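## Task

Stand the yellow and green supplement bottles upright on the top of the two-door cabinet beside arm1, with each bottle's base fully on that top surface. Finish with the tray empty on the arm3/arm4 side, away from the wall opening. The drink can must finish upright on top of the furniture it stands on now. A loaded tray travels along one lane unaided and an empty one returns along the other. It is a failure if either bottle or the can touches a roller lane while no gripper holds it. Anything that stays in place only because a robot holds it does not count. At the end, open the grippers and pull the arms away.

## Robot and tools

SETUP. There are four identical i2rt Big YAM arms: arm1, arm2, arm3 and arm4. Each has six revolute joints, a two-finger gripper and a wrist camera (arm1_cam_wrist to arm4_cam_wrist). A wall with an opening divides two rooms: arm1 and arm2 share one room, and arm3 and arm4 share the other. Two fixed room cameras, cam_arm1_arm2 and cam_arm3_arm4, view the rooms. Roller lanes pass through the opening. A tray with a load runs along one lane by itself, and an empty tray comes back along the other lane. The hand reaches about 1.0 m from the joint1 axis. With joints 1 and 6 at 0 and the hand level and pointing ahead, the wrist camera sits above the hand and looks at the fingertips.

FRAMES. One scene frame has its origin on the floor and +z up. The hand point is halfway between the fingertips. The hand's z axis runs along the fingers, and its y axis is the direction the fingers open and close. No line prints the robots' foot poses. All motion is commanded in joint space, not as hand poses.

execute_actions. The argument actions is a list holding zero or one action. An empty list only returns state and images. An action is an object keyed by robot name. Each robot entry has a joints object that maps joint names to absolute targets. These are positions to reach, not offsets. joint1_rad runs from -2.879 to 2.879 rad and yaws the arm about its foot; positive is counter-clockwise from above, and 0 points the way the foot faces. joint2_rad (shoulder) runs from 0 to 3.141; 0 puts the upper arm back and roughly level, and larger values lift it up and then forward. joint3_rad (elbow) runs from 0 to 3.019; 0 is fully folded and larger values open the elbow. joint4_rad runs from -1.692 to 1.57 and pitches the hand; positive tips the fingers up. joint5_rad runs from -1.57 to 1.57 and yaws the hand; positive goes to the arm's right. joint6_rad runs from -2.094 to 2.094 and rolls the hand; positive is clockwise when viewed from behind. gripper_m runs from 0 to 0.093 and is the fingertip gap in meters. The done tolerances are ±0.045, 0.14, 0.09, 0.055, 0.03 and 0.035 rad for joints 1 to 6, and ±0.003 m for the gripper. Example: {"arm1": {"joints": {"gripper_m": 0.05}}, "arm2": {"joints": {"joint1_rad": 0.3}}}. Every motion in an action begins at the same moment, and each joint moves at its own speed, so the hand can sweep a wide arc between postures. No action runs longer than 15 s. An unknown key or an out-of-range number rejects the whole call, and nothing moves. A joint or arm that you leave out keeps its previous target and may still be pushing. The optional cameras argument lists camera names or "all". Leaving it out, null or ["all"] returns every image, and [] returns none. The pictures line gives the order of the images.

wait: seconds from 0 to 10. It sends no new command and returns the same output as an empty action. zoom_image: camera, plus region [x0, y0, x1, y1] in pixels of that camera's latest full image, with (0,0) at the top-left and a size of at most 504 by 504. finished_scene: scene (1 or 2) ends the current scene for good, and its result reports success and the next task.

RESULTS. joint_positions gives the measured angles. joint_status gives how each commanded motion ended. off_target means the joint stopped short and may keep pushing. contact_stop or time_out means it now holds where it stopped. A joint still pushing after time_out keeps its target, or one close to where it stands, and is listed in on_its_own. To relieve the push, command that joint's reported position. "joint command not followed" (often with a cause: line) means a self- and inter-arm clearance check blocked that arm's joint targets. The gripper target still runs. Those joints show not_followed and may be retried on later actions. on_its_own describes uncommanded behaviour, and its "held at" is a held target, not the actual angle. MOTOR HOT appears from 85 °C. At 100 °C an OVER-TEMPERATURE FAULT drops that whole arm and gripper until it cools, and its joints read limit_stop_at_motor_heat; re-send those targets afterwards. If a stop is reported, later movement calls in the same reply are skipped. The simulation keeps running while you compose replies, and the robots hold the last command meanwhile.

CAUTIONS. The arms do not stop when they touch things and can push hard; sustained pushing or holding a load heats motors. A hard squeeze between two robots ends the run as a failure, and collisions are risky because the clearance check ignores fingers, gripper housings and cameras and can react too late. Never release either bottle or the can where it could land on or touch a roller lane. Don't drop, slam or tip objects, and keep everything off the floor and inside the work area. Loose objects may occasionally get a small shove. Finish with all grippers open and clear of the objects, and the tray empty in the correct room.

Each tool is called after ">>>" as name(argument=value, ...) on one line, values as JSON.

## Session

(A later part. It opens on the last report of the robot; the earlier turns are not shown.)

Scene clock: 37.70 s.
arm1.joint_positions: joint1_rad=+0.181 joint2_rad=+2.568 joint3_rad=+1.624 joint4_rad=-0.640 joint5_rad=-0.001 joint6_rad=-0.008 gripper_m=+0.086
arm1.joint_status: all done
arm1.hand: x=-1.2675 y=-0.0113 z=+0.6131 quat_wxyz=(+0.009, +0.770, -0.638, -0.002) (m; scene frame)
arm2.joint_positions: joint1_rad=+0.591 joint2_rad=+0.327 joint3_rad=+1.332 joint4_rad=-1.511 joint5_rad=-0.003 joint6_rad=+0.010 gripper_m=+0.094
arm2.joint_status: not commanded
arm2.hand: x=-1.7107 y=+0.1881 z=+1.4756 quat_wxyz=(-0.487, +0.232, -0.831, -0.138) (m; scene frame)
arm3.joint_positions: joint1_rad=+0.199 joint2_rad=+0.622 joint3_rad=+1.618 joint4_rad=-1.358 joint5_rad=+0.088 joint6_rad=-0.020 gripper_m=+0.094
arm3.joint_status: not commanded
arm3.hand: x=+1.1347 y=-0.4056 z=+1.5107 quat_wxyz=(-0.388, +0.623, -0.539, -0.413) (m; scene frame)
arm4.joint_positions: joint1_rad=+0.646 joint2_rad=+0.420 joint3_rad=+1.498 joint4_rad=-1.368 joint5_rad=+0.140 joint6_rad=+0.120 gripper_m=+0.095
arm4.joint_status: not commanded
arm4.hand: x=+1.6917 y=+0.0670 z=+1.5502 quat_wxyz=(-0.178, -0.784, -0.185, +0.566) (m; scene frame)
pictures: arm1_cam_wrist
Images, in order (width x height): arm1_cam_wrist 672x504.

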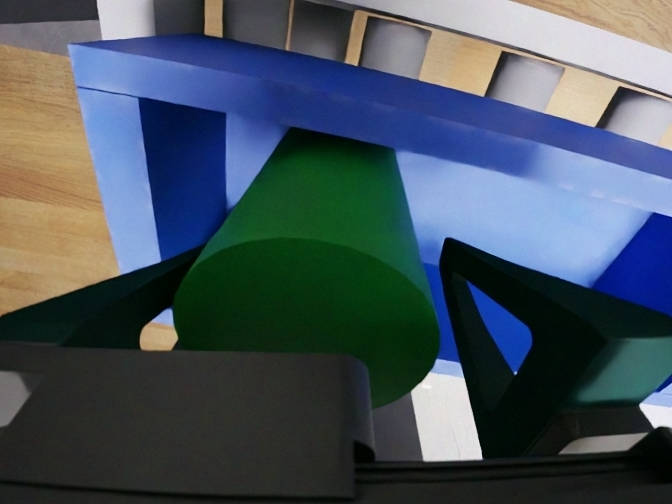

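>>> execute_actions(actions=[{"arm1":{"joints":{"gripper_m":0.05}}}], cameras=["arm1_cam_wrist"])

>>> execute_actions(actions=[{"arm1":{"joints":{"joint2_rad":2.30,"joint3_rad":1.53,"joint4_rad":-0.80}}}], cameras=["arm1_cam_wrist"])

Scene clock: 38.73 s.
arm1.joint_positions: joint1_rad=+0.180 joint2_rad=+2.568 joint3_rad=+1.624 joint4_rad=-0.640 joint5_rad=+0.000 joint6_rad=-0.008 gripper_m=+0.066
arm1.joint_status: gripper_m off_target (ended at +0.066, target +0.050)
arm1.hand: x=-1.2671 y=-0.0112 z=+0.6131 quat_wxyz=(+0.008, +0.769, -0.639, -0.001) (m; scene frame)
arm2.joint_positions: joint1_rad=+0.591 joint2_rad=+0.327 joint3_rad=+1.332 joint4_rad=-1.511 joint5_rad=-0.003 joint6_rad=+0.010 gripper_m=+0.094
arm2.joint_status: not commanded
arm2.hand: x=-1.7107 y=+0.1881 z=+1.4756 quat_wxyz=(-0.487, +0.232, -0.831, -0.138) (m; scene frame)
arm3.joint_positions: joint1_rad=+0.199 joint2_rad=+0.622 joint3_rad=+1.618 joint4_rad=-1.358 joint5_rad=+0.088 joint6_rad=-0.020 gripper_m=+0.094
arm3.joint_status: not commanded
arm3.hand: x=+1.1347 y=-0.4056 z=+1.5107 quat_wxyz=(-0.388, +0.623, -0.539, -0.413) (m; scene frame)
arm4.joint_positions: joint1_rad=+0.646 joint2_rad=+0.420 joint3_rad=+1.498 joint4_rad=-1.368 joint5_rad=+0.140 joint6_rad=+0.120 gripper_m=+0.095
arm4.joint_status: not commanded
arm4.hand: x=+1.6917 y=+0.0670 z=+1.5502 quat_wxyz=(-0.178, -0.784, -0.185, +0.566) (m; scene frame)
pictures: arm1_cam_wrist
Images, in order (width x height): arm1_cam_wrist 672x504.

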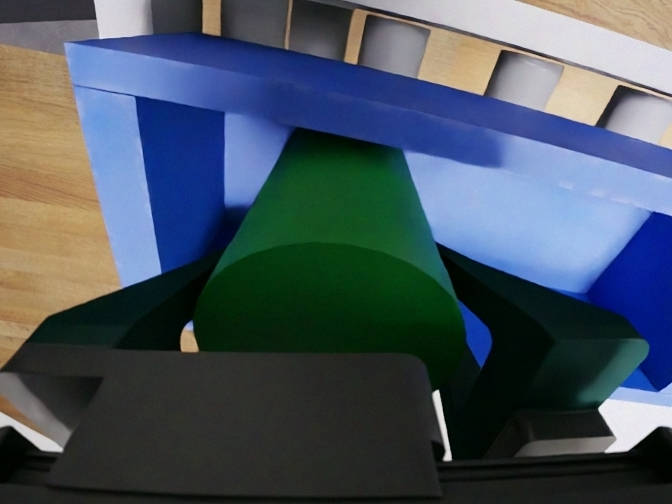

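Scene clock: 39.93 s.
arm1.joint_positions: joint1_rad=+0.180 joint2_rad=+2.293 joint3_rad=+1.517 joint4_rad=-0.794 joint5_rad=+0.002 joint6_rad=-0.007 gripper_m=+0.066
arm1.joint_status: all done
arm1.hand: x=-1.2645 y=-0.0130 z=+0.7453 quat_wxyz=(+0.003, +0.769, -0.639, -0.006) (m; scene frame)
arm2.joint_positions: joint1_rad=+0.591 joint2_rad=+0.327 joint3_rad=+1.332 joint4_rad=-1.511 joint5_rad=-0.003 joint6_rad=+0.010 gripper_m=+0.094
arm2.joint_status: not commanded
arm2.hand: x=-1.7107 y=+0.1881 z=+1.4756 quat_wxyz=(-0.487, +0.232, -0.831, -0.138) (m; scene frame)
arm3.joint_positions: joint1_rad=+0.199 joint2_rad=+0.622 joint3_rad=+1.618 joint4_rad=-1.358 joint5_rad=+0.088 joint6_rad=-0.020 gripper_m=+0.094
arm3.joint_status: not commanded
arm3.hand: x=+1.1347 y=-0.4056 z=+1.5107 quat_wxyz=(-0.388, +0.623, -0.539, -0.413) (m; scene frame)
arm4.joint_positions: joint1_rad=+0.646 joint2_rad=+0.420 joint3_rad=+1.498 joint4_rad=-1.368 joint5_rad=+0.140 joint6_rad=+0.120 gripper_m=+0.095
arm4.joint_status: not commanded
arm4.hand: x=+1.6917 y=+0.0670 z=+1.5502 quat_wxyz=(-0.178, -0.784, -0.185, +0.566) (m; scene frame)
pictures: arm1_cam_wrist
Images, in order (width x height): arm1_cam_wrist 672x504.

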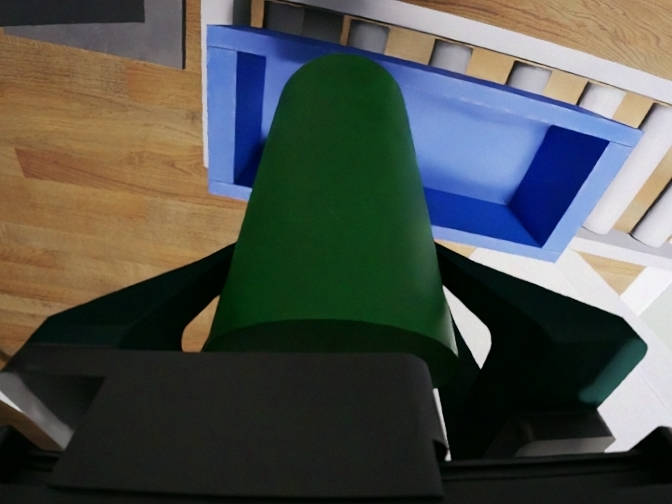

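>>> execute_actions(actions=[{"arm1":{"joints":{"joint2_rad":1.72,"joint3_rad":1.62,"joint4_rad":-1.47}}}], cameras=[])

>>> execute_actions(actions=[{"arm1":{"joints":{"joint1_rad":-1.75}},"arm2":{"joints":{"joint1_rad":-0.2,"joint2_rad":1.2,"joint3_rad":1.5,"joint4_rad":-1.5}}}], cameras=["arm1_cam_wrist"])

>>> execute_actions(actions=[{"arm1":{"joints":{"joint2_rad":1.96,"joint3_rad":1.53,"joint4_rad":-1.15}}}], cameras=["arm1_cam_wrist","cam_arm1_arm2"])

>>> zoom_image(camera="cam_arm1_arm2", region=[200,130,320,250])

Scene clock: 42.77 s.
arm1.joint_positions: joint1_rad=+0.180 joint2_rad=+1.718 joint3_rad=+1.605 joint4_rad=-1.464 joint5_rad=+0.002 joint6_rad=-0.007 gripper_m=+0.066
arm1.joint_status: all done
arm1.hand: x=-1.2463 y=-0.0856 z=+1.0950 quat_wxyz=(+0.006, +0.769, -0.639, -0.003) (m; scene frame)
arm2.joint_positions: joint1_rad=+0.591 joint2_rad=+0.327 joint3_rad=+1.332 joint4_rad=-1.511 joint5_rad=-0.003 joint6_rad=+0.010 gripper_m=+0.094
arm2.joint_status: not commanded
arm2.hand: x=-1.7107 y=+0.1881 z=+1.4756 quat_wxyz=(-0.487, +0.232, -0.831, -0.138) (m; scene frame)
arm3.joint_positions: joint1_rad=+0.199 joint2_rad=+0.622 joint3_rad=+1.618 joint4_rad=-1.358 joint5_rad=+0.088 joint6_rad=-0.020 gripper_m=+0.094
arm3.joint_status: not commanded
arm3.hand: x=+1.1347 y=-0.4056 z=+1.5107 quat_wxyz=(-0.388, +0.623, -0.539, -0.413) (m; scene frame)
arm4.joint_positions: joint1_rad=+0.646 joint2_rad=+0.420 joint3_rad=+1.498 joint4_rad=-1.368 joint5_rad=+0.140 joint6_rad=+0.120 gripper_m=+0.095
arm4.joint_status: not commanded
arm4.hand: x=+1.6917 y=+0.0670 z=+1.5502 quat_wxyz=(-0.178, -0.784, -0.185, +0.566) (m; scene frame)
pictures: none
No camera images: the call's "cameras" was empty. Leave "cameras" out to get every camera's image.

Scene clock: 44.80 s.
arm1.joint_positions: joint1_rad=-1.757 joint2_rad=+1.718 joint3_rad=+1.605 joint4_rad=-1.464 joint5_rad=+0.001 joint6_rad=-0.007 gripper_m=+0.066
arm1.joint_status: all done
arm1.hand: x=-0.6414 y=-0.6988 z=+1.0853 quat_wxyz=(+0.011, -0.091, -0.996, +0.001) (m; scene frame)
arm2.joint_positions: joint1_rad=-0.199 joint2_rad=+1.204 joint3_rad=+1.477 joint4_rad=-1.511 joint5_rad=-0.002 joint6_rad=+0.008 gripper_m=+0.094
arm2.joint_status: all done
arm2.hand: x=-1.4140 y=+0.0375 z=+1.3362 quat_wxyz=(-0.165, -0.122, -0.978, +0.021) (m; scene frame)
arm3.joint_positions: joint1_rad=+0.199 joint2_rad=+0.622 joint3_rad=+1.618 joint4_rad=-1.358 joint5_rad=+0.088 joint6_rad=-0.020 gripper_m=+0.094
arm3.joint_status: not commanded
arm3.hand: x=+1.1347 y=-0.4056 z=+1.5107 quat_wxyz=(-0.388, +0.623, -0.539, -0.413) (m; scene frame)
arm4.joint_positions: joint1_rad=+0.646 joint2_rad=+0.420 joint3_rad=+1.498 joint4_rad=-1.368 joint5_rad=+0.140 joint6_rad=+0.120 gripper_m=+0.095
arm4.joint_status: not commanded
arm4.hand: x=+1.6917 y=+0.0670 z=+1.5502 quat_wxyz=(-0.178, -0.784, -0.185, +0.566) (m; scene frame)
pictures: arm1_cam_wrist
Images, in order (width x height): arm1_cam_wrist 672x504.

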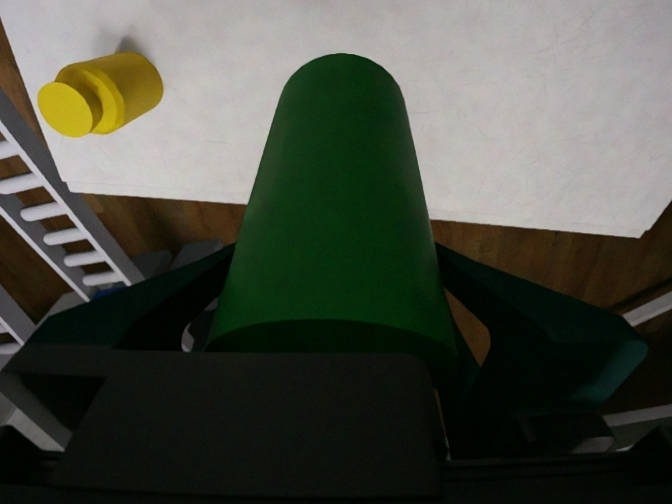

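Scene clock: 45.90 s.
arm1.joint_positions: joint1_rad=-1.757 joint2_rad=+1.997 joint3_rad=+1.501 joint4_rad=-1.158 joint5_rad=+0.001 joint6_rad=-0.007 gripper_m=+0.066
arm1.joint_status: all done
arm1.hand: x=-0.6116 y=-0.7049 z=+0.8994 quat_wxyz=(+0.049, -0.090, -0.995, -0.003) (m; scene frame)
arm2.joint_positions: joint1_rad=-0.199 joint2_rad=+1.204 joint3_rad=+1.477 joint4_rad=-1.511 joint5_rad=-0.002 joint6_rad=+0.008 gripper_m=+0.094
arm2.joint_status: not commanded
arm2.hand: x=-1.4140 y=+0.0375 z=+1.3362 quat_wxyz=(-0.165, -0.122, -0.978, +0.021) (m; scene frame)
arm3.joint_positions: joint1_rad=+0.199 joint2_rad=+0.622 joint3_rad=+1.618 joint4_rad=-1.358 joint5_rad=+0.088 joint6_rad=-0.020 gripper_m=+0.094
arm3.joint_status: not commanded
arm3.hand: x=+1.1347 y=-0.4056 z=+1.5107 quat_wxyz=(-0.388, +0.623, -0.539, -0.413) (m; scene frame)
arm4.joint_positions: joint1_rad=+0.646 joint2_rad=+0.420 joint3_rad=+1.498 joint4_rad=-1.368 joint5_rad=+0.140 joint6_rad=+0.120 gripper_m=+0.095
arm4.joint_status: not commanded
arm4.hand: x=+1.6917 y=+0.0670 z=+1.5502 quat_wxyz=(-0.178, -0.784, -0.185, +0.566) (m; scene frame)
pictures: arm1_cam_wrist, cam_arm1_arm2
Images, in order (width x height): arm1_cam_wrist 672x504, cam_arm1_arm2 672x504.

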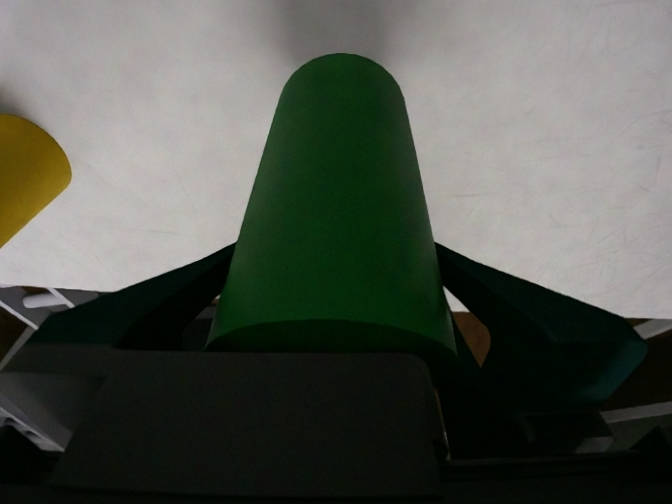

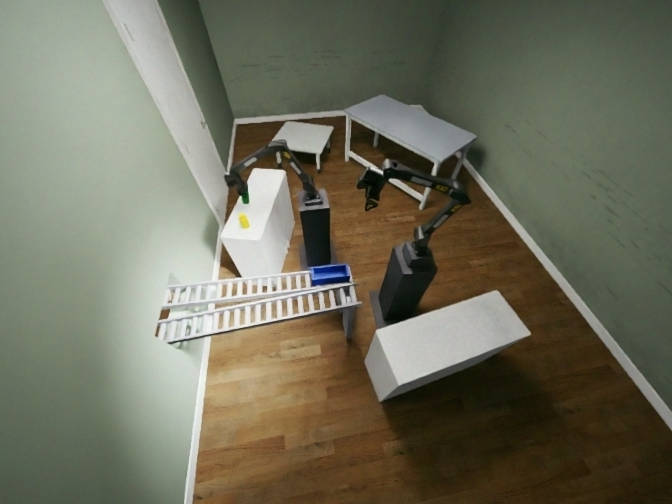

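Region (200, 130, 320, 250) of cam_arm1_arm2's 672x504 image, scaled by 4.200, with more detail than that image has.

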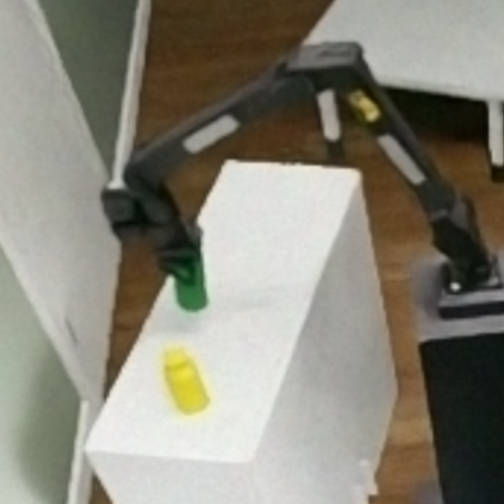

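>>> execute_actions(actions=[{"arm1":{"joints":{"joint2_rad":2.07,"joint3_rad":1.47,"joint4_rad":-1.07}}}], cameras=["arm1_cam_wrist","cam_arm1_arm2"])

>>> zoom_image(camera="cam_arm1_arm2", region=[200,130,320,250])

Scene clock: 48.80 s.
arm1.joint_positions: joint1_rad=-1.757 joint2_rad=+2.060 joint3_rad=+1.461 joint4_rad=-1.079 joint5_rad=+0.001 joint6_rad=-0.007 gripper_m=+0.065
arm1.joint_status: all done
arm1.hand: x=-0.6188 y=-0.7036 z=+0.8523 quat_wxyz=(+0.060, -0.090, -0.994, -0.004) (m; scene frame)
arm2.joint_positions: joint1_rad=-0.199 joint2_rad=+1.204 joint3_rad=+1.477 joint4_rad=-1.511 joint5_rad=-0.002 joint6_rad=+0.008 gripper_m=+0.094
arm2.joint_status: not commanded
arm2.hand: x=-1.4140 y=+0.0375 z=+1.3362 quat_wxyz=(-0.165, -0.122, -0.978, +0.021) (m; scene frame)
arm3.joint_positions: joint1_rad=+0.199 joint2_rad=+0.622 joint3_rad=+1.618 joint4_rad=-1.358 joint5_rad=+0.088 joint6_rad=-0.020 gripper_m=+0.094
arm3.joint_status: not commanded
arm3.hand: x=+1.1347 y=-0.4056 z=+1.5107 quat_wxyz=(-0.388, +0.623, -0.539, -0.413) (m; scene frame)
arm4.joint_positions: joint1_rad=+0.646 joint2_rad=+0.420 joint3_rad=+1.498 joint4_rad=-1.368 joint5_rad=+0.140 joint6_rad=+0.120 gripper_m=+0.095
arm4.joint_status: not commanded
arm4.hand: x=+1.6917 y=+0.0670 z=+1.5502 quat_wxyz=(-0.178, -0.784, -0.185, +0.566) (m; scene frame)
pictures: arm1_cam_wrist, cam_arm1_arm2
Images, in order (width x height): arm1_cam_wrist 672x504, cam_arm1_arm2 672x504.

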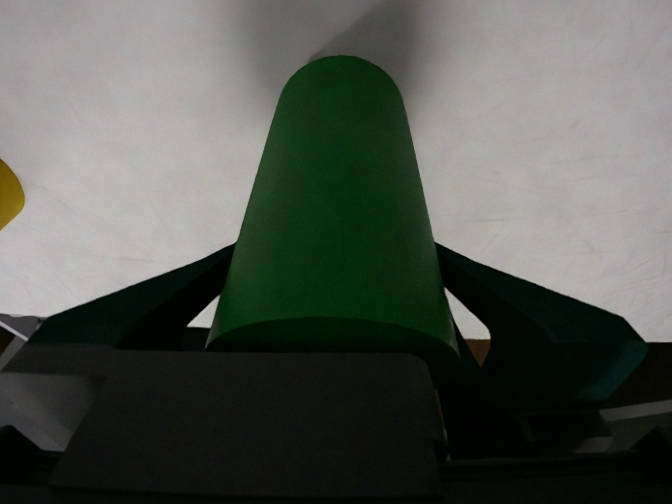

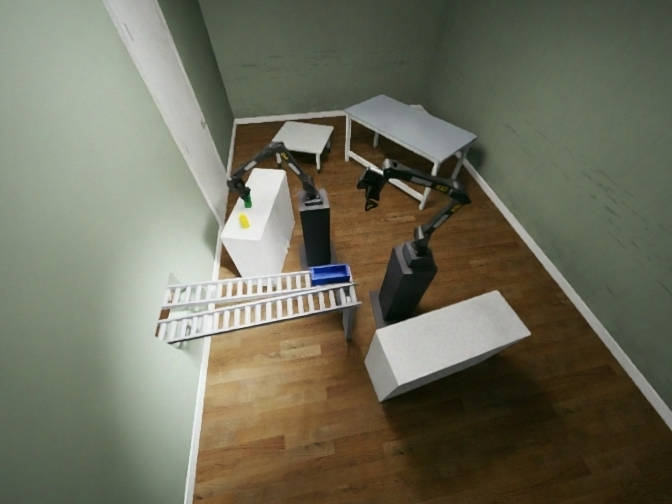

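Region (200, 130, 320, 250) of cam_arm1_arm2's 672x504 image, scaled by 4.200, with more detail than that image has.

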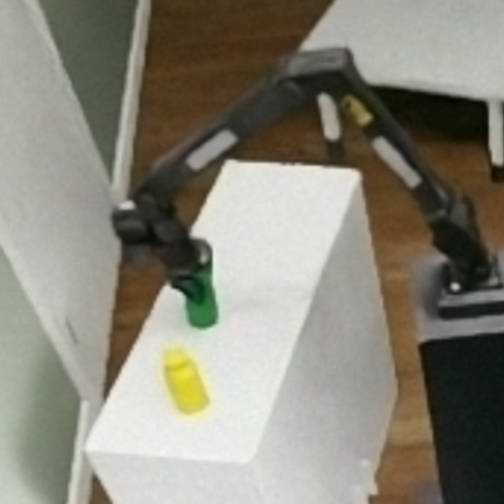

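Touching or nearly; press a little, then partial release.

>>> execute_actions(actions=[{"arm1":{"joints":{"joint2_rad":2.105}}}], cameras=[])

>>> execute_actions(actions=[{"arm1":{"joints":{"gripper_m":0.076}}}], cameras=["arm1_cam_wrist","cam_arm1_arm2"])

>>> zoom_image(camera="cam_arm1_arm2", region=[200,130,320,250])

Scene clock: 49.93 s.
arm1.joint_positions: joint1_rad=-1.757 joint2_rad=+2.060 joint3_rad=+1.461 joint4_rad=-1.079 joint5_rad=+0.001 joint6_rad=-0.007 gripper_m=+0.065
arm1.joint_status: all done
arm1.hand: x=-0.6189 y=-0.7036 z=+0.8521 quat_wxyz=(+0.060, -0.090, -0.994, -0.004) (m; scene frame)
arm2.joint_positions: joint1_rad=-0.199 joint2_rad=+1.204 joint3_rad=+1.477 joint4_rad=-1.511 joint5_rad=-0.002 joint6_rad=+0.008 gripper_m=+0.094
arm2.joint_status: not commanded
arm2.hand: x=-1.4140 y=+0.0375 z=+1.3362 quat_wxyz=(-0.165, -0.122, -0.978, +0.021) (m; scene frame)
arm3.joint_positions: joint1_rad=+0.199 joint2_rad=+0.622 joint3_rad=+1.618 joint4_rad=-1.358 joint5_rad=+0.088 joint6_rad=-0.020 gripper_m=+0.094
arm3.joint_status: not commanded
arm3.hand: x=+1.1347 y=-0.4056 z=+1.5107 quat_wxyz=(-0.388, +0.623, -0.539, -0.413) (m; scene frame)
arm4.joint_positions: joint1_rad=+0.646 joint2_rad=+0.420 joint3_rad=+1.498 joint4_rad=-1.368 joint5_rad=+0.140 joint6_rad=+0.120 gripper_m=+0.095
arm4.joint_status: not commanded
arm4.hand: x=+1.6917 y=+0.0670 z=+1.5502 quat_wxyz=(-0.178, -0.784, -0.185, +0.566) (m; scene frame)
pictures: none
No camera images: the call's "cameras" was empty. Leave "cameras" out to get every camera's image.

Scene clock: 50.60 s.
arm1.joint_positions: joint1_rad=-1.757 joint2_rad=+2.068 joint3_rad=+1.461 joint4_rad=-1.079 joint5_rad=+0.001 joint6_rad=-0.007 gripper_m=+0.076
arm1.joint_status: all done
arm1.hand: x=-0.6201 y=-0.7034 z=+0.8481 quat_wxyz=(+0.064, -0.090, -0.994, -0.005) (m; scene frame)
arm2.joint_positions: joint1_rad=-0.199 joint2_rad=+1.204 joint3_rad=+1.477 joint4_rad=-1.511 joint5_rad=-0.002 joint6_rad=+0.008 gripper_m=+0.094
arm2.joint_status: not commanded
arm2.hand: x=-1.4140 y=+0.0375 z=+1.3362 quat_wxyz=(-0.165, -0.122, -0.978, +0.021) (m; scene frame)
arm3.joint_positions: joint1_rad=+0.199 joint2_rad=+0.622 joint3_rad=+1.618 joint4_rad=-1.358 joint5_rad=+0.088 joint6_rad=-0.020 gripper_m=+0.094
arm3.joint_status: not commanded
arm3.hand: x=+1.1347 y=-0.4056 z=+1.5107 quat_wxyz=(-0.388, +0.623, -0.539, -0.413) (m; scene frame)
arm4.joint_positions: joint1_rad=+0.646 joint2_rad=+0.420 joint3_rad=+1.498 joint4_rad=-1.368 joint5_rad=+0.140 joint6_rad=+0.120 gripper_m=+0.095
arm4.joint_status: not commanded
arm4.hand: x=+1.6917 y=+0.0670 z=+1.5502 quat_wxyz=(-0.178, -0.784, -0.185, +0.566) (m; scene frame)
pictures: arm1_cam_wrist, cam_arm1_arm2
Images, in order (width x height): arm1_cam_wrist 672x504, cam_arm1_arm2 672x504.

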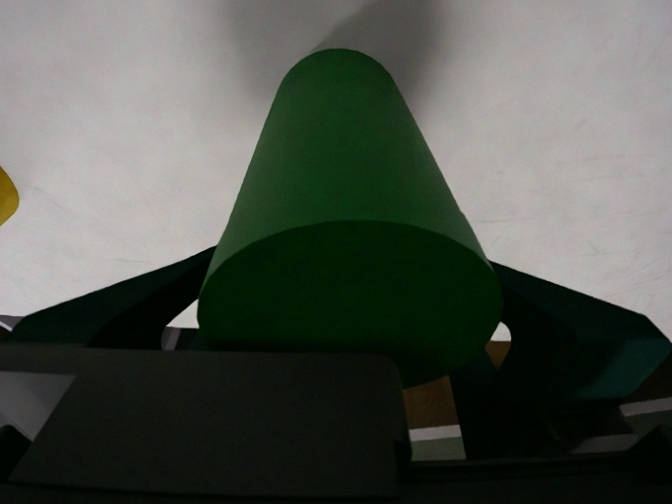

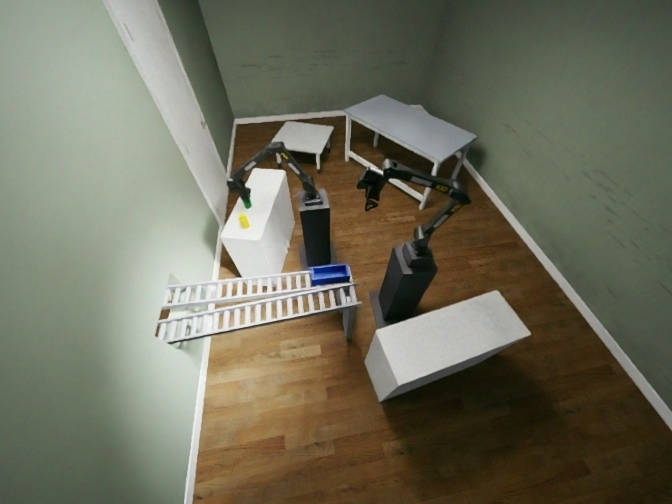

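Region (200, 130, 320, 250) of cam_arm1_arm2's 672x504 image, scaled by 4.200, with more detail than that image has.

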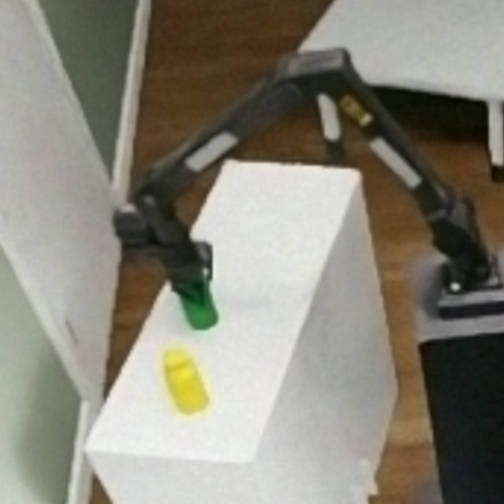

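>>> execute_actions(actions=[{"arm1":{"joints":{"gripper_m":0.093}},"arm2":{"joints":{"joint1_rad":-0.28,"joint6_rad":-0.32,"joint2_rad":2.1,"joint3_rad":1.97,"joint4_rad":-1.42,"gripper_m":0.06}}}], cameras=["arm2_cam_wrist","cam_arm1_arm2"])

>>> execute_actions(actions=[{"arm1":{"joints":{"joint2_rad":1.85,"joint4_rad":-1.27}},"arm2":{"joints":{"joint2_rad":2.36,"joint3_rad":1.76,"joint4_rad":-0.97}}}], cameras=["arm2_cam_wrist","cam_arm1_arm2"])

>>> execute_actions(actions=[{"arm1":{"joints":{"joint2_rad":0.9,"joint3_rad":1.4,"joint4_rad":-1.4,"joint1_rad":-2.0}}}], cameras=["arm2_cam_wrist","cam_arm1_arm2"])

Scene clock: 55.20 s.
arm1.joint_positions: joint1_rad=-1.757 joint2_rad=+2.068 joint3_rad=+1.461 joint4_rad=-1.079 joint5_rad=+0.001 joint6_rad=-0.007 gripper_m=+0.093
arm1.joint_status: all done
arm1.hand: x=-0.6201 y=-0.7034 z=+0.8481 quat_wxyz=(+0.064, -0.090, -0.994, -0.005) (m; scene frame)
arm2.joint_positions: joint1_rad=-0.278 joint2_rad=+2.104 joint3_rad=+1.938 joint4_rad=-1.429 joint5_rad=-0.002 joint6_rad=-0.310 gripper_m=+0.060
arm2.joint_status: all done
arm2.hand: x=-1.1893 y=-0.0724 z=+1.0712 quat_wxyz=(+0.011, -0.006, -1.000, -0.002) (m; scene frame)
arm3.joint_positions: joint1_rad=+0.199 joint2_rad=+0.622 joint3_rad=+1.618 joint4_rad=-1.358 joint5_rad=+0.088 joint6_rad=-0.020 gripper_m=+0.094
arm3.joint_status: not commanded
arm3.hand: x=+1.1347 y=-0.4056 z=+1.5107 quat_wxyz=(-0.388, +0.623, -0.539, -0.413) (m; scene frame)
arm4.joint_positions: joint1_rad=+0.646 joint2_rad=+0.420 joint3_rad=+1.498 joint4_rad=-1.368 joint5_rad=+0.140 joint6_rad=+0.120 gripper_m=+0.095
arm4.joint_status: not commanded
arm4.hand: x=+1.6917 y=+0.0670 z=+1.5502 quat_wxyz=(-0.178, -0.784, -0.185, +0.566) (m; scene frame)
pictures: arm2_cam_wrist, cam_arm1_arm2
Images, in order (width x height): arm2_cam_wrist 672x504, cam_arm1_arm2 672x504.

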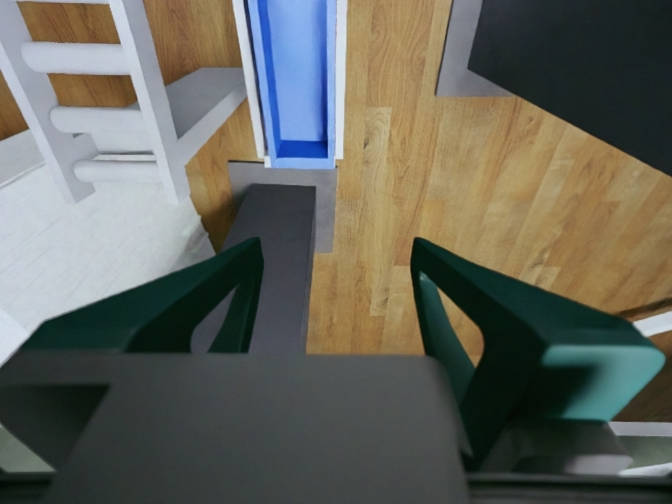

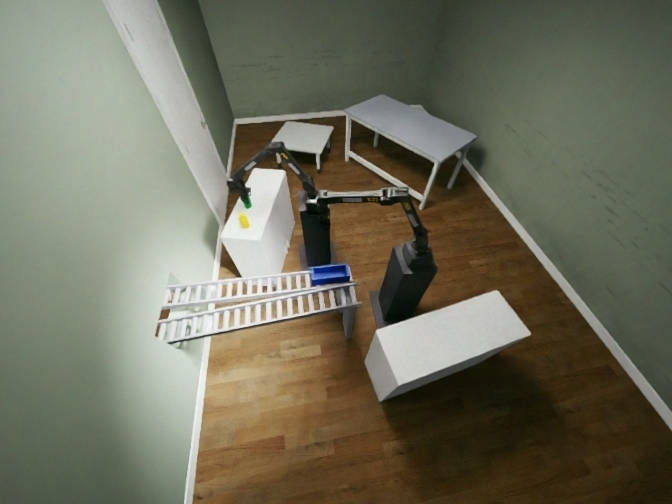

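Scene clock: 56.67 s.
arm1.joint_positions: joint1_rad=-1.757 joint2_rad=+1.820 joint3_rad=+1.456 joint4_rad=-1.262 joint5_rad=+0.001 joint6_rad=-0.007 gripper_m=+0.093
arm1.joint_status: all done
arm1.hand: x=-0.6413 y=-0.6991 z=+0.9784 quat_wxyz=(+0.035, -0.091, -0.995, -0.002) (m; scene frame)
arm2.joint_positions: joint1_rad=-0.278 joint2_rad=+2.360 joint3_rad=+1.732 joint4_rad=-0.984 joint5_rad=-0.002 joint6_rad=-0.310 gripper_m=+0.060
arm2.joint_status: all done
arm2.hand: x=-1.1950 y=-0.0720 z=+0.8369 quat_wxyz=(+0.019, -0.006, -1.000, -0.004) (m; scene frame)
arm3.joint_positions: joint1_rad=+0.199 joint2_rad=+0.622 joint3_rad=+1.618 joint4_rad=-1.358 joint5_rad=+0.088 joint6_rad=-0.020 gripper_m=+0.094
arm3.joint_status: not commanded
arm3.hand: x=+1.1347 y=-0.4056 z=+1.5107 quat_wxyz=(-0.388, +0.623, -0.539, -0.413) (m; scene frame)
arm4.joint_positions: joint1_rad=+0.646 joint2_rad=+0.420 joint3_rad=+1.498 joint4_rad=-1.368 joint5_rad=+0.140 joint6_rad=+0.120 gripper_m=+0.095
arm4.joint_status: not commanded
arm4.hand: x=+1.6917 y=+0.0670 z=+1.5502 quat_wxyz=(-0.178, -0.784, -0.185, +0.566) (m; scene frame)
pictures: arm2_cam_wrist, cam_arm1_arm2
Images, in order (width x height): arm2_cam_wrist 672x504, cam_arm1_arm2 672x504.

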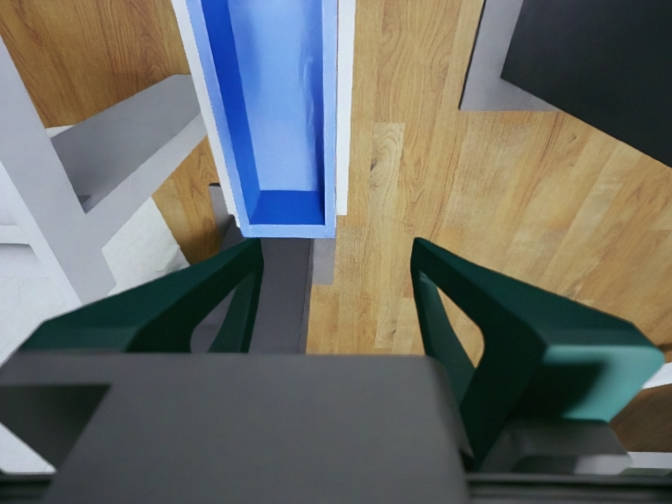

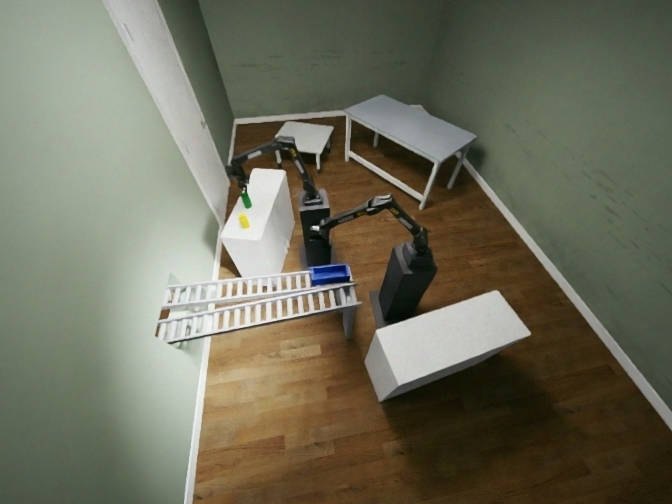

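Scene clock: 58.30 s.
arm1.joint_positions: joint1_rad=-2.012 joint2_rad=+0.887 joint3_rad=+1.394 joint4_rad=-1.392 joint5_rad=+0.002 joint6_rad=-0.007 gripper_m=+0.093
arm1.joint_status: all done
arm1.hand: x=-0.8577 y=-0.7406 z=+1.3446 quat_wxyz=(-0.320, -0.204, -0.922, +0.077) (m; scene frame)
arm2.joint_positions: joint1_rad=-0.278 joint2_rad=+2.360 joint3_rad=+1.732 joint4_rad=-0.984 joint5_rad=-0.002 joint6_rad=-0.310 gripper_m=+0.060
arm2.joint_status: not commanded
arm2.hand: x=-1.1950 y=-0.0720 z=+0.8369 quat_wxyz=(+0.019, -0.006, -1.000, -0.004) (m; scene frame)
arm3.joint_positions: joint1_rad=+0.199 joint2_rad=+0.622 joint3_rad=+1.618 joint4_rad=-1.358 joint5_rad=+0.088 joint6_rad=-0.020 gripper_m=+0.094
arm3.joint_status: not commanded
arm3.hand: x=+1.1347 y=-0.4056 z=+1.5107 quat_wxyz=(-0.388, +0.623, -0.539, -0.413) (m; scene frame)
arm4.joint_positions: joint1_rad=+0.646 joint2_rad=+0.420 joint3_rad=+1.498 joint4_rad=-1.368 joint5_rad=+0.140 joint6_rad=+0.120 gripper_m=+0.095
arm4.joint_status: not commanded
arm4.hand: x=+1.6917 y=+0.0670 z=+1.5502 quat_wxyz=(-0.178, -0.784, -0.185, +0.566) (m; scene frame)
pictures: arm2_cam_wrist, cam_arm1_arm2
Images, in order (width x height): arm2_cam_wrist 672x504, cam_arm1_arm2 672x504.

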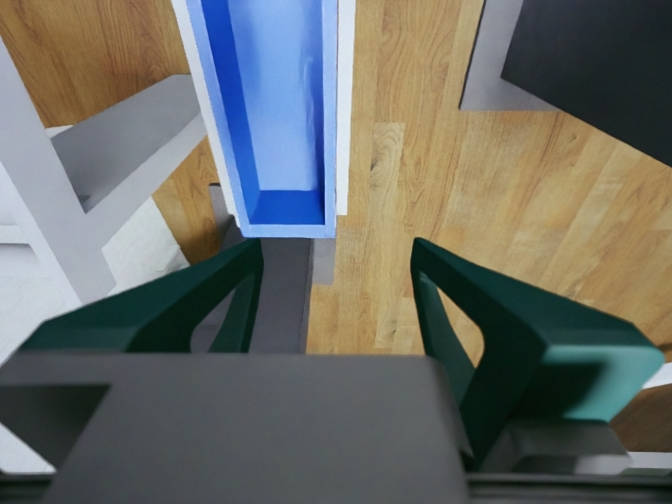

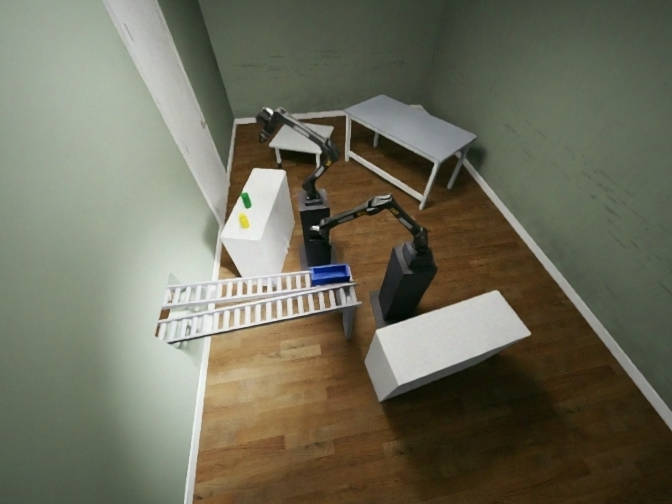

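>>> execute_actions(actions=[{"arm2":{"joints":{"joint2_rad":2.62,"joint3_rad":1.83,"joint4_rad":-0.76}}}], cameras=["arm2_cam_wrist","cam_arm1_arm2"])

Scene clock: 60.60 s.
arm1.joint_positions: joint1_rad=-2.012 joint2_rad=+0.887 joint3_rad=+1.394 joint4_rad=-1.392 joint5_rad=+0.002 joint6_rad=-0.007 gripper_m=+0.093
arm1.joint_status: not commanded
arm1.hand: x=-0.8577 y=-0.7406 z=+1.3446 quat_wxyz=(-0.320, -0.204, -0.922, +0.077) (m; scene frame)
arm2.joint_positions: joint1_rad=-0.278 joint2_rad=+2.633 joint3_rad=+1.808 joint4_rad=-0.775 joint5_rad=-0.002 joint6_rad=-0.310 gripper_m=+0.060
arm2.joint_status: all done
arm2.hand: x=-1.1949 y=-0.0730 z=+0.6872 quat_wxyz=(+0.014, -0.006, -1.000, -0.002) (m; scene frame)
arm3.joint_positions: joint1_rad=+0.199 joint2_rad=+0.622 joint3_rad=+1.618 joint4_rad=-1.358 joint5_rad=+0.088 joint6_rad=-0.020 gripper_m=+0.094
arm3.joint_status: not commanded
arm3.hand: x=+1.1347 y=-0.4056 z=+1.5107 quat_wxyz=(-0.388, +0.623, -0.539, -0.413) (m; scene frame)
arm4.joint_positions: joint1_rad=+0.646 joint2_rad=+0.420 joint3_rad=+1.498 joint4_rad=-1.368 joint5_rad=+0.140 joint6_rad=+0.120 gripper_m=+0.095
arm4.joint_status: not commanded
arm4.hand: x=+1.6917 y=+0.0670 z=+1.5502 quat_wxyz=(-0.178, -0.784, -0.185, +0.566) (m; scene frame)
pictures: arm2_cam_wrist, cam_arm1_arm2
Images, in order (width x height): arm2_cam_wrist 672x504, cam_arm1_arm2 672x504.

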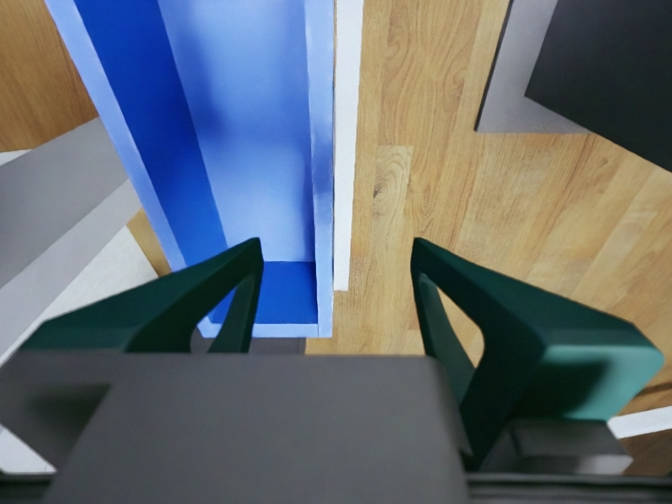

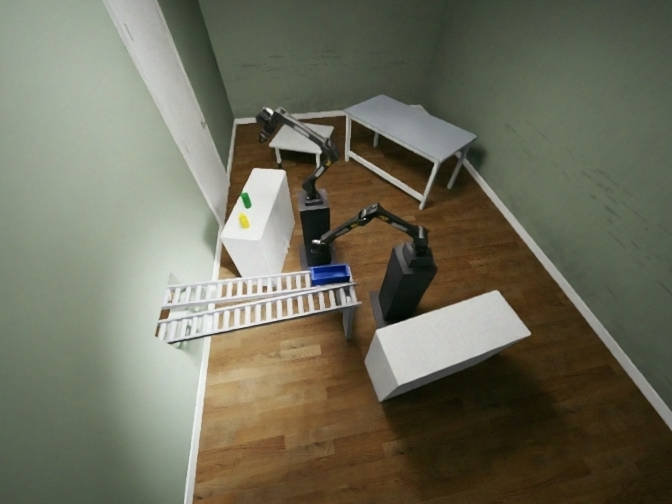

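>>> execute_actions(actions=[{"arm2":{"joints":{"joint1_rad":-0.262,"gripper_m":0.04}}}], cameras=[])

>>> execute_actions(actions=[{"arm2":{"joints":{"joint2_rad":2.85,"joint3_rad":2.01,"joint4_rad":-0.69}}}], cameras=["arm2_cam_wrist","cam_arm1_arm2"])

Scene clock: 61.83 s.
arm1.joint_positions: joint1_rad=-2.012 joint2_rad=+0.887 joint3_rad=+1.394 joint4_rad=-1.392 joint5_rad=+0.002 joint6_rad=-0.007 gripper_m=+0.093
arm1.joint_status: not commanded
arm1.hand: x=-0.8577 y=-0.7406 z=+1.3446 quat_wxyz=(-0.320, -0.204, -0.922, +0.077) (m; scene frame)
arm2.joint_positions: joint1_rad=-0.274 joint2_rad=+2.633 joint3_rad=+1.808 joint4_rad=-0.775 joint5_rad=-0.002 joint6_rad=-0.310 gripper_m=+0.040
arm2.joint_status: all done
arm2.hand: x=-1.1940 y=-0.0703 z=+0.6872 quat_wxyz=(+0.014, -0.003, -1.000, -0.002) (m; scene frame)
arm3.joint_positions: joint1_rad=+0.199 joint2_rad=+0.622 joint3_rad=+1.618 joint4_rad=-1.358 joint5_rad=+0.088 joint6_rad=-0.020 gripper_m=+0.094
arm3.joint_status: not commanded
arm3.hand: x=+1.1347 y=-0.4056 z=+1.5107 quat_wxyz=(-0.388, +0.623, -0.539, -0.413) (m; scene frame)
arm4.joint_positions: joint1_rad=+0.646 joint2_rad=+0.420 joint3_rad=+1.498 joint4_rad=-1.368 joint5_rad=+0.140 joint6_rad=+0.120 gripper_m=+0.095
arm4.joint_status: not commanded
arm4.hand: x=+1.6917 y=+0.0670 z=+1.5502 quat_wxyz=(-0.178, -0.784, -0.185, +0.566) (m; scene frame)
pictures: none
No camera images: the call's "cameras" was empty. Leave "cameras" out to get every camera's image.

Scene clock: 62.93 s.
arm1.joint_positions: joint1_rad=-2.012 joint2_rad=+0.887 joint3_rad=+1.394 joint4_rad=-1.392 joint5_rad=+0.002 joint6_rad=-0.007 gripper_m=+0.093
arm1.joint_status: not commanded
arm1.hand: x=-0.8577 y=-0.7406 z=+1.3446 quat_wxyz=(-0.320, -0.204, -0.922, +0.077) (m; scene frame)
arm2.joint_positions: joint1_rad=-0.273 joint2_rad=+2.822 joint3_rad=+2.001 joint4_rad=-0.698 joint5_rad=-0.002 joint6_rad=-0.310 gripper_m=+0.040
arm2.joint_status: all done
arm2.hand: x=-1.1571 y=-0.0820 z=+0.6180 quat_wxyz=(-0.025, -0.003, -1.000, +0.010) (m; scene frame)
arm3.joint_positions: joint1_rad=+0.199 joint2_rad=+0.622 joint3_rad=+1.618 joint4_rad=-1.358 joint5_rad=+0.088 joint6_rad=-0.020 gripper_m=+0.094
arm3.joint_status: not commanded
arm3.hand: x=+1.1347 y=-0.4056 z=+1.5107 quat_wxyz=(-0.388, +0.623, -0.539, -0.413) (m; scene frame)
arm4.joint_positions: joint1_rad=+0.646 joint2_rad=+0.420 joint3_rad=+1.498 joint4_rad=-1.368 joint5_rad=+0.140 joint6_rad=+0.120 gripper_m=+0.095
arm4.joint_status: not commanded
arm4.hand: x=+1.6917 y=+0.0670 z=+1.5502 quat_wxyz=(-0.178, -0.784, -0.185, +0.566) (m; scene frame)
pictures: arm2_cam_wrist, cam_arm1_arm2
Images, in order (width x height): arm2_cam_wrist 672x504, cam_arm1_arm2 672x504.

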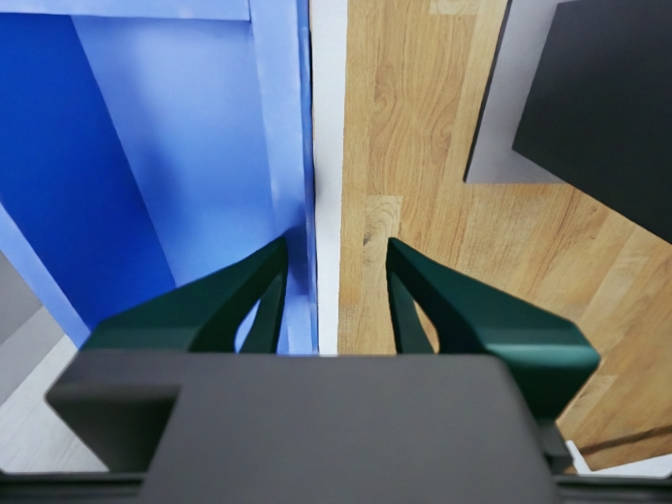

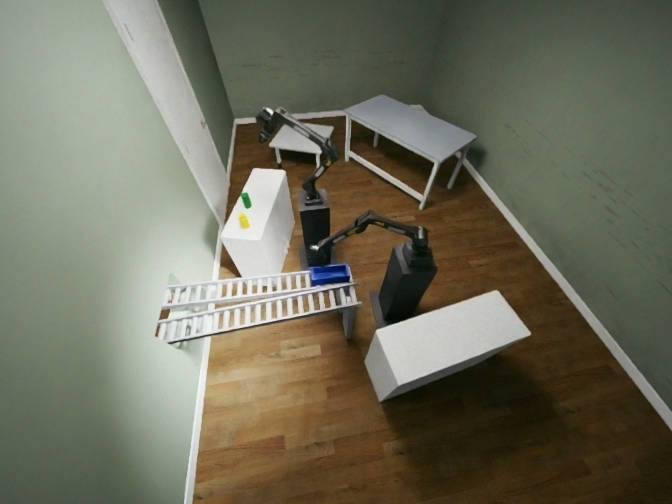

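>>> execute_actions(actions=[{"arm2":{"joints":{"joint1_rad":-0.243,"joint2_rad":2.72,"joint3_rad":1.85,"joint4_rad":-0.71,"joint6_rad":-0.29}}}], cameras=["arm2_cam_wrist"])

Scene clock: 64.63 s.
arm1.joint_positions: joint1_rad=-2.012 joint2_rad=+0.887 joint3_rad=+1.394 joint4_rad=-1.392 joint5_rad=+0.002 joint6_rad=-0.007 gripper_m=+0.093
arm1.joint_status: not commanded
arm1.hand: x=-0.8577 y=-0.7406 z=+1.3446 quat_wxyz=(-0.320, -0.204, -0.922, +0.077) (m; scene frame)
arm2.joint_positions: joint1_rad=-0.249 joint2_rad=+2.741 joint3_rad=+1.847 joint4_rad=-0.699 joint5_rad=-0.001 joint6_rad=-0.300 gripper_m=+0.040
arm2.joint_status: all done
arm2.hand: x=-1.1955 y=-0.0542 z=+0.6302 quat_wxyz=(+0.010, +0.004, -1.000, +0.000) (m; scene frame)
arm3.joint_positions: joint1_rad=+0.199 joint2_rad=+0.622 joint3_rad=+1.618 joint4_rad=-1.358 joint5_rad=+0.088 joint6_rad=-0.020 gripper_m=+0.094
arm3.joint_status: not commanded
arm3.hand: x=+1.1347 y=-0.4056 z=+1.5107 quat_wxyz=(-0.388, +0.623, -0.539, -0.413) (m; scene frame)
arm4.joint_positions: joint1_rad=+0.646 joint2_rad=+0.420 joint3_rad=+1.498 joint4_rad=-1.368 joint5_rad=+0.140 joint6_rad=+0.120 gripper_m=+0.095
arm4.joint_status: not commanded
arm4.hand: x=+1.6917 y=+0.0670 z=+1.5502 quat_wxyz=(-0.178, -0.784, -0.185, +0.566) (m; scene frame)
pictures: arm2_cam_wrist
Images, in order (width x height): arm2_cam_wrist 672x504.

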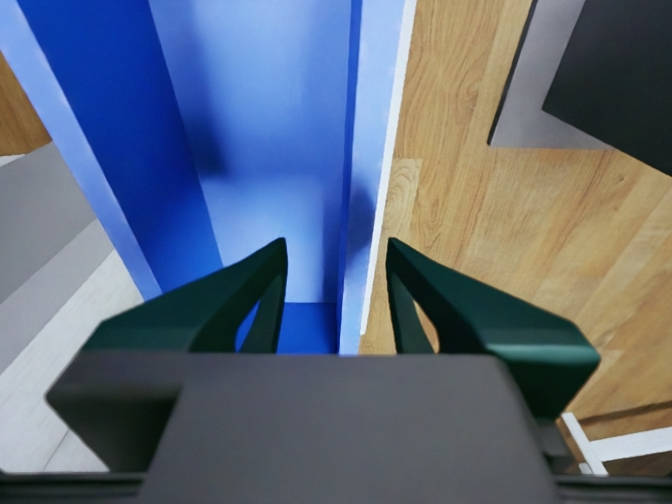

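>>> execute_actions(actions=[{"arm2":{"joints":{"joint1_rad":-0.277}}}], cameras=[])

>>> execute_actions(actions=[{"arm2":{"joints":{"joint2_rad":2.81,"joint3_rad":1.91,"joint4_rad":-0.68}}}], cameras=["arm2_cam_wrist"])

Scene clock: 66.30 s.
arm1.joint_positions: joint1_rad=-2.012 joint2_rad=+0.887 joint3_rad=+1.394 joint4_rad=-1.392 joint5_rad=+0.002 joint6_rad=-0.007 gripper_m=+0.093
arm1.joint_status: not commanded
arm1.hand: x=-0.8577 y=-0.7406 z=+1.3446 quat_wxyz=(-0.320, -0.204, -0.922, +0.077) (m; scene frame)
arm2.joint_positions: joint1_rad=-0.270 joint2_rad=+2.741 joint3_rad=+1.847 joint4_rad=-0.699 joint5_rad=-0.001 joint6_rad=-0.300 gripper_m=+0.040
arm2.joint_status: all done
arm2.hand: x=-1.1993 y=-0.0664 z=+0.6303 quat_wxyz=(+0.010, -0.006, -1.000, +0.000) (m; scene frame)
arm3.joint_positions: joint1_rad=+0.199 joint2_rad=+0.622 joint3_rad=+1.618 joint4_rad=-1.358 joint5_rad=+0.088 joint6_rad=-0.020 gripper_m=+0.094
arm3.joint_status: not commanded
arm3.hand: x=+1.1347 y=-0.4056 z=+1.5107 quat_wxyz=(-0.388, +0.623, -0.539, -0.413) (m; scene frame)
arm4.joint_positions: joint1_rad=+0.646 joint2_rad=+0.420 joint3_rad=+1.498 joint4_rad=-1.368 joint5_rad=+0.140 joint6_rad=+0.120 gripper_m=+0.095
arm4.joint_status: not commanded
arm4.hand: x=+1.6917 y=+0.0670 z=+1.5502 quat_wxyz=(-0.178, -0.784, -0.185, +0.566) (m; scene frame)
pictures: none
No camera images: the call's "cameras" was empty. Leave "cameras" out to get every camera's image.

Scene clock: 67.17 s.
arm1.joint_positions: joint1_rad=-2.012 joint2_rad=+0.887 joint3_rad=+1.394 joint4_rad=-1.392 joint5_rad=+0.002 joint6_rad=-0.007 gripper_m=+0.093
arm1.joint_status: not commanded
arm1.hand: x=-0.8577 y=-0.7406 z=+1.3446 quat_wxyz=(-0.320, -0.204, -0.922, +0.077) (m; scene frame)
arm2.joint_positions: joint1_rad=-0.270 joint2_rad=+2.819 joint3_rad=+1.887 joint4_rad=-0.692 joint5_rad=-0.001 joint6_rad=-0.300 gripper_m=+0.040
arm2.joint_status: all done
arm2.hand: x=-1.2122 y=-0.0625 z=+0.5921 quat_wxyz=(+0.025, -0.006, -1.000, -0.005) (m; scene frame)
arm3.joint_positions: joint1_rad=+0.199 joint2_rad=+0.622 joint3_rad=+1.618 joint4_rad=-1.358 joint5_rad=+0.088 joint6_rad=-0.020 gripper_m=+0.094
arm3.joint_status: not commanded
arm3.hand: x=+1.1347 y=-0.4056 z=+1.5107 quat_wxyz=(-0.388, +0.623, -0.539, -0.413) (m; scene frame)
arm4.joint_positions: joint1_rad=+0.646 joint2_rad=+0.420 joint3_rad=+1.498 joint4_rad=-1.368 joint5_rad=+0.140 joint6_rad=+0.120 gripper_m=+0.095
arm4.joint_status: not commanded
arm4.hand: x=+1.6917 y=+0.0670 z=+1.5502 quat_wxyz=(-0.178, -0.784, -0.185, +0.566) (m; scene frame)
pictures: arm2_cam_wrist
Images, in order (width x height): arm2_cam_wrist 672x504.

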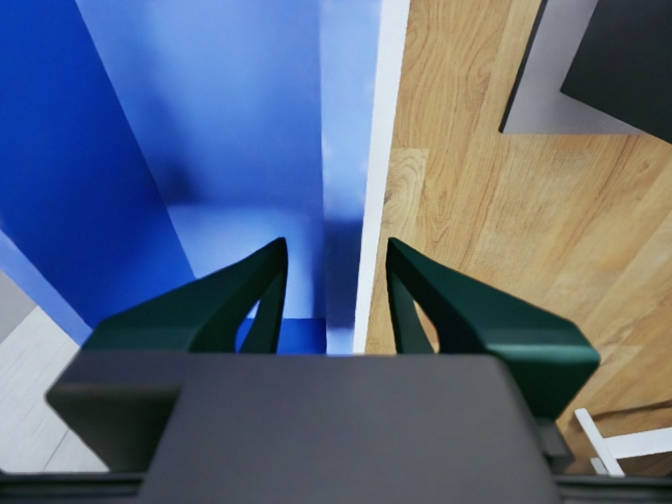

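>>> execute_actions(actions=[{"arm2":{"joints":{"joint2_rad":2.85,"joint3_rad":1.955,"joint4_rad":-0.67}}}], cameras=["arm2_cam_wrist"])

Scene clock: 68.23 s.
arm1.joint_positions: joint1_rad=-2.012 joint2_rad=+0.887 joint3_rad=+1.394 joint4_rad=-1.392 joint5_rad=+0.002 joint6_rad=-0.007 gripper_m=+0.093
arm1.joint_status: not commanded
arm1.hand: x=-0.8577 y=-0.7406 z=+1.3446 quat_wxyz=(-0.320, -0.204, -0.922, +0.077) (m; scene frame)
arm2.joint_positions: joint1_rad=-0.270 joint2_rad=+2.844 joint3_rad=+1.925 joint4_rad=-0.685 joint5_rad=-0.001 joint6_rad=-0.300 gripper_m=+0.040
arm2.joint_status: all done
arm2.hand: x=-1.2025 y=-0.0657 z=+0.5855 quat_wxyz=(+0.015, -0.006, -1.000, -0.002) (m; scene frame)
arm3.joint_positions: joint1_rad=+0.199 joint2_rad=+0.622 joint3_rad=+1.618 joint4_rad=-1.358 joint5_rad=+0.088 joint6_rad=-0.020 gripper_m=+0.094
arm3.joint_status: not commanded
arm3.hand: x=+1.1347 y=-0.4056 z=+1.5107 quat_wxyz=(-0.388, +0.623, -0.539, -0.413) (m; scene frame)
arm4.joint_positions: joint1_rad=+0.646 joint2_rad=+0.420 joint3_rad=+1.498 joint4_rad=-1.368 joint5_rad=+0.140 joint6_rad=+0.120 gripper_m=+0.095
arm4.joint_status: not commanded
arm4.hand: x=+1.6917 y=+0.0670 z=+1.5502 quat_wxyz=(-0.178, -0.784, -0.185, +0.566) (m; scene frame)
pictures: arm2_cam_wrist
Images, in order (width x height): arm2_cam_wrist 672x504.

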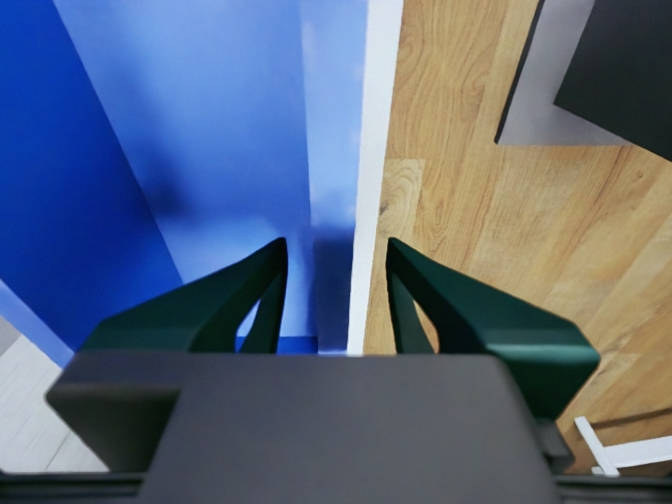

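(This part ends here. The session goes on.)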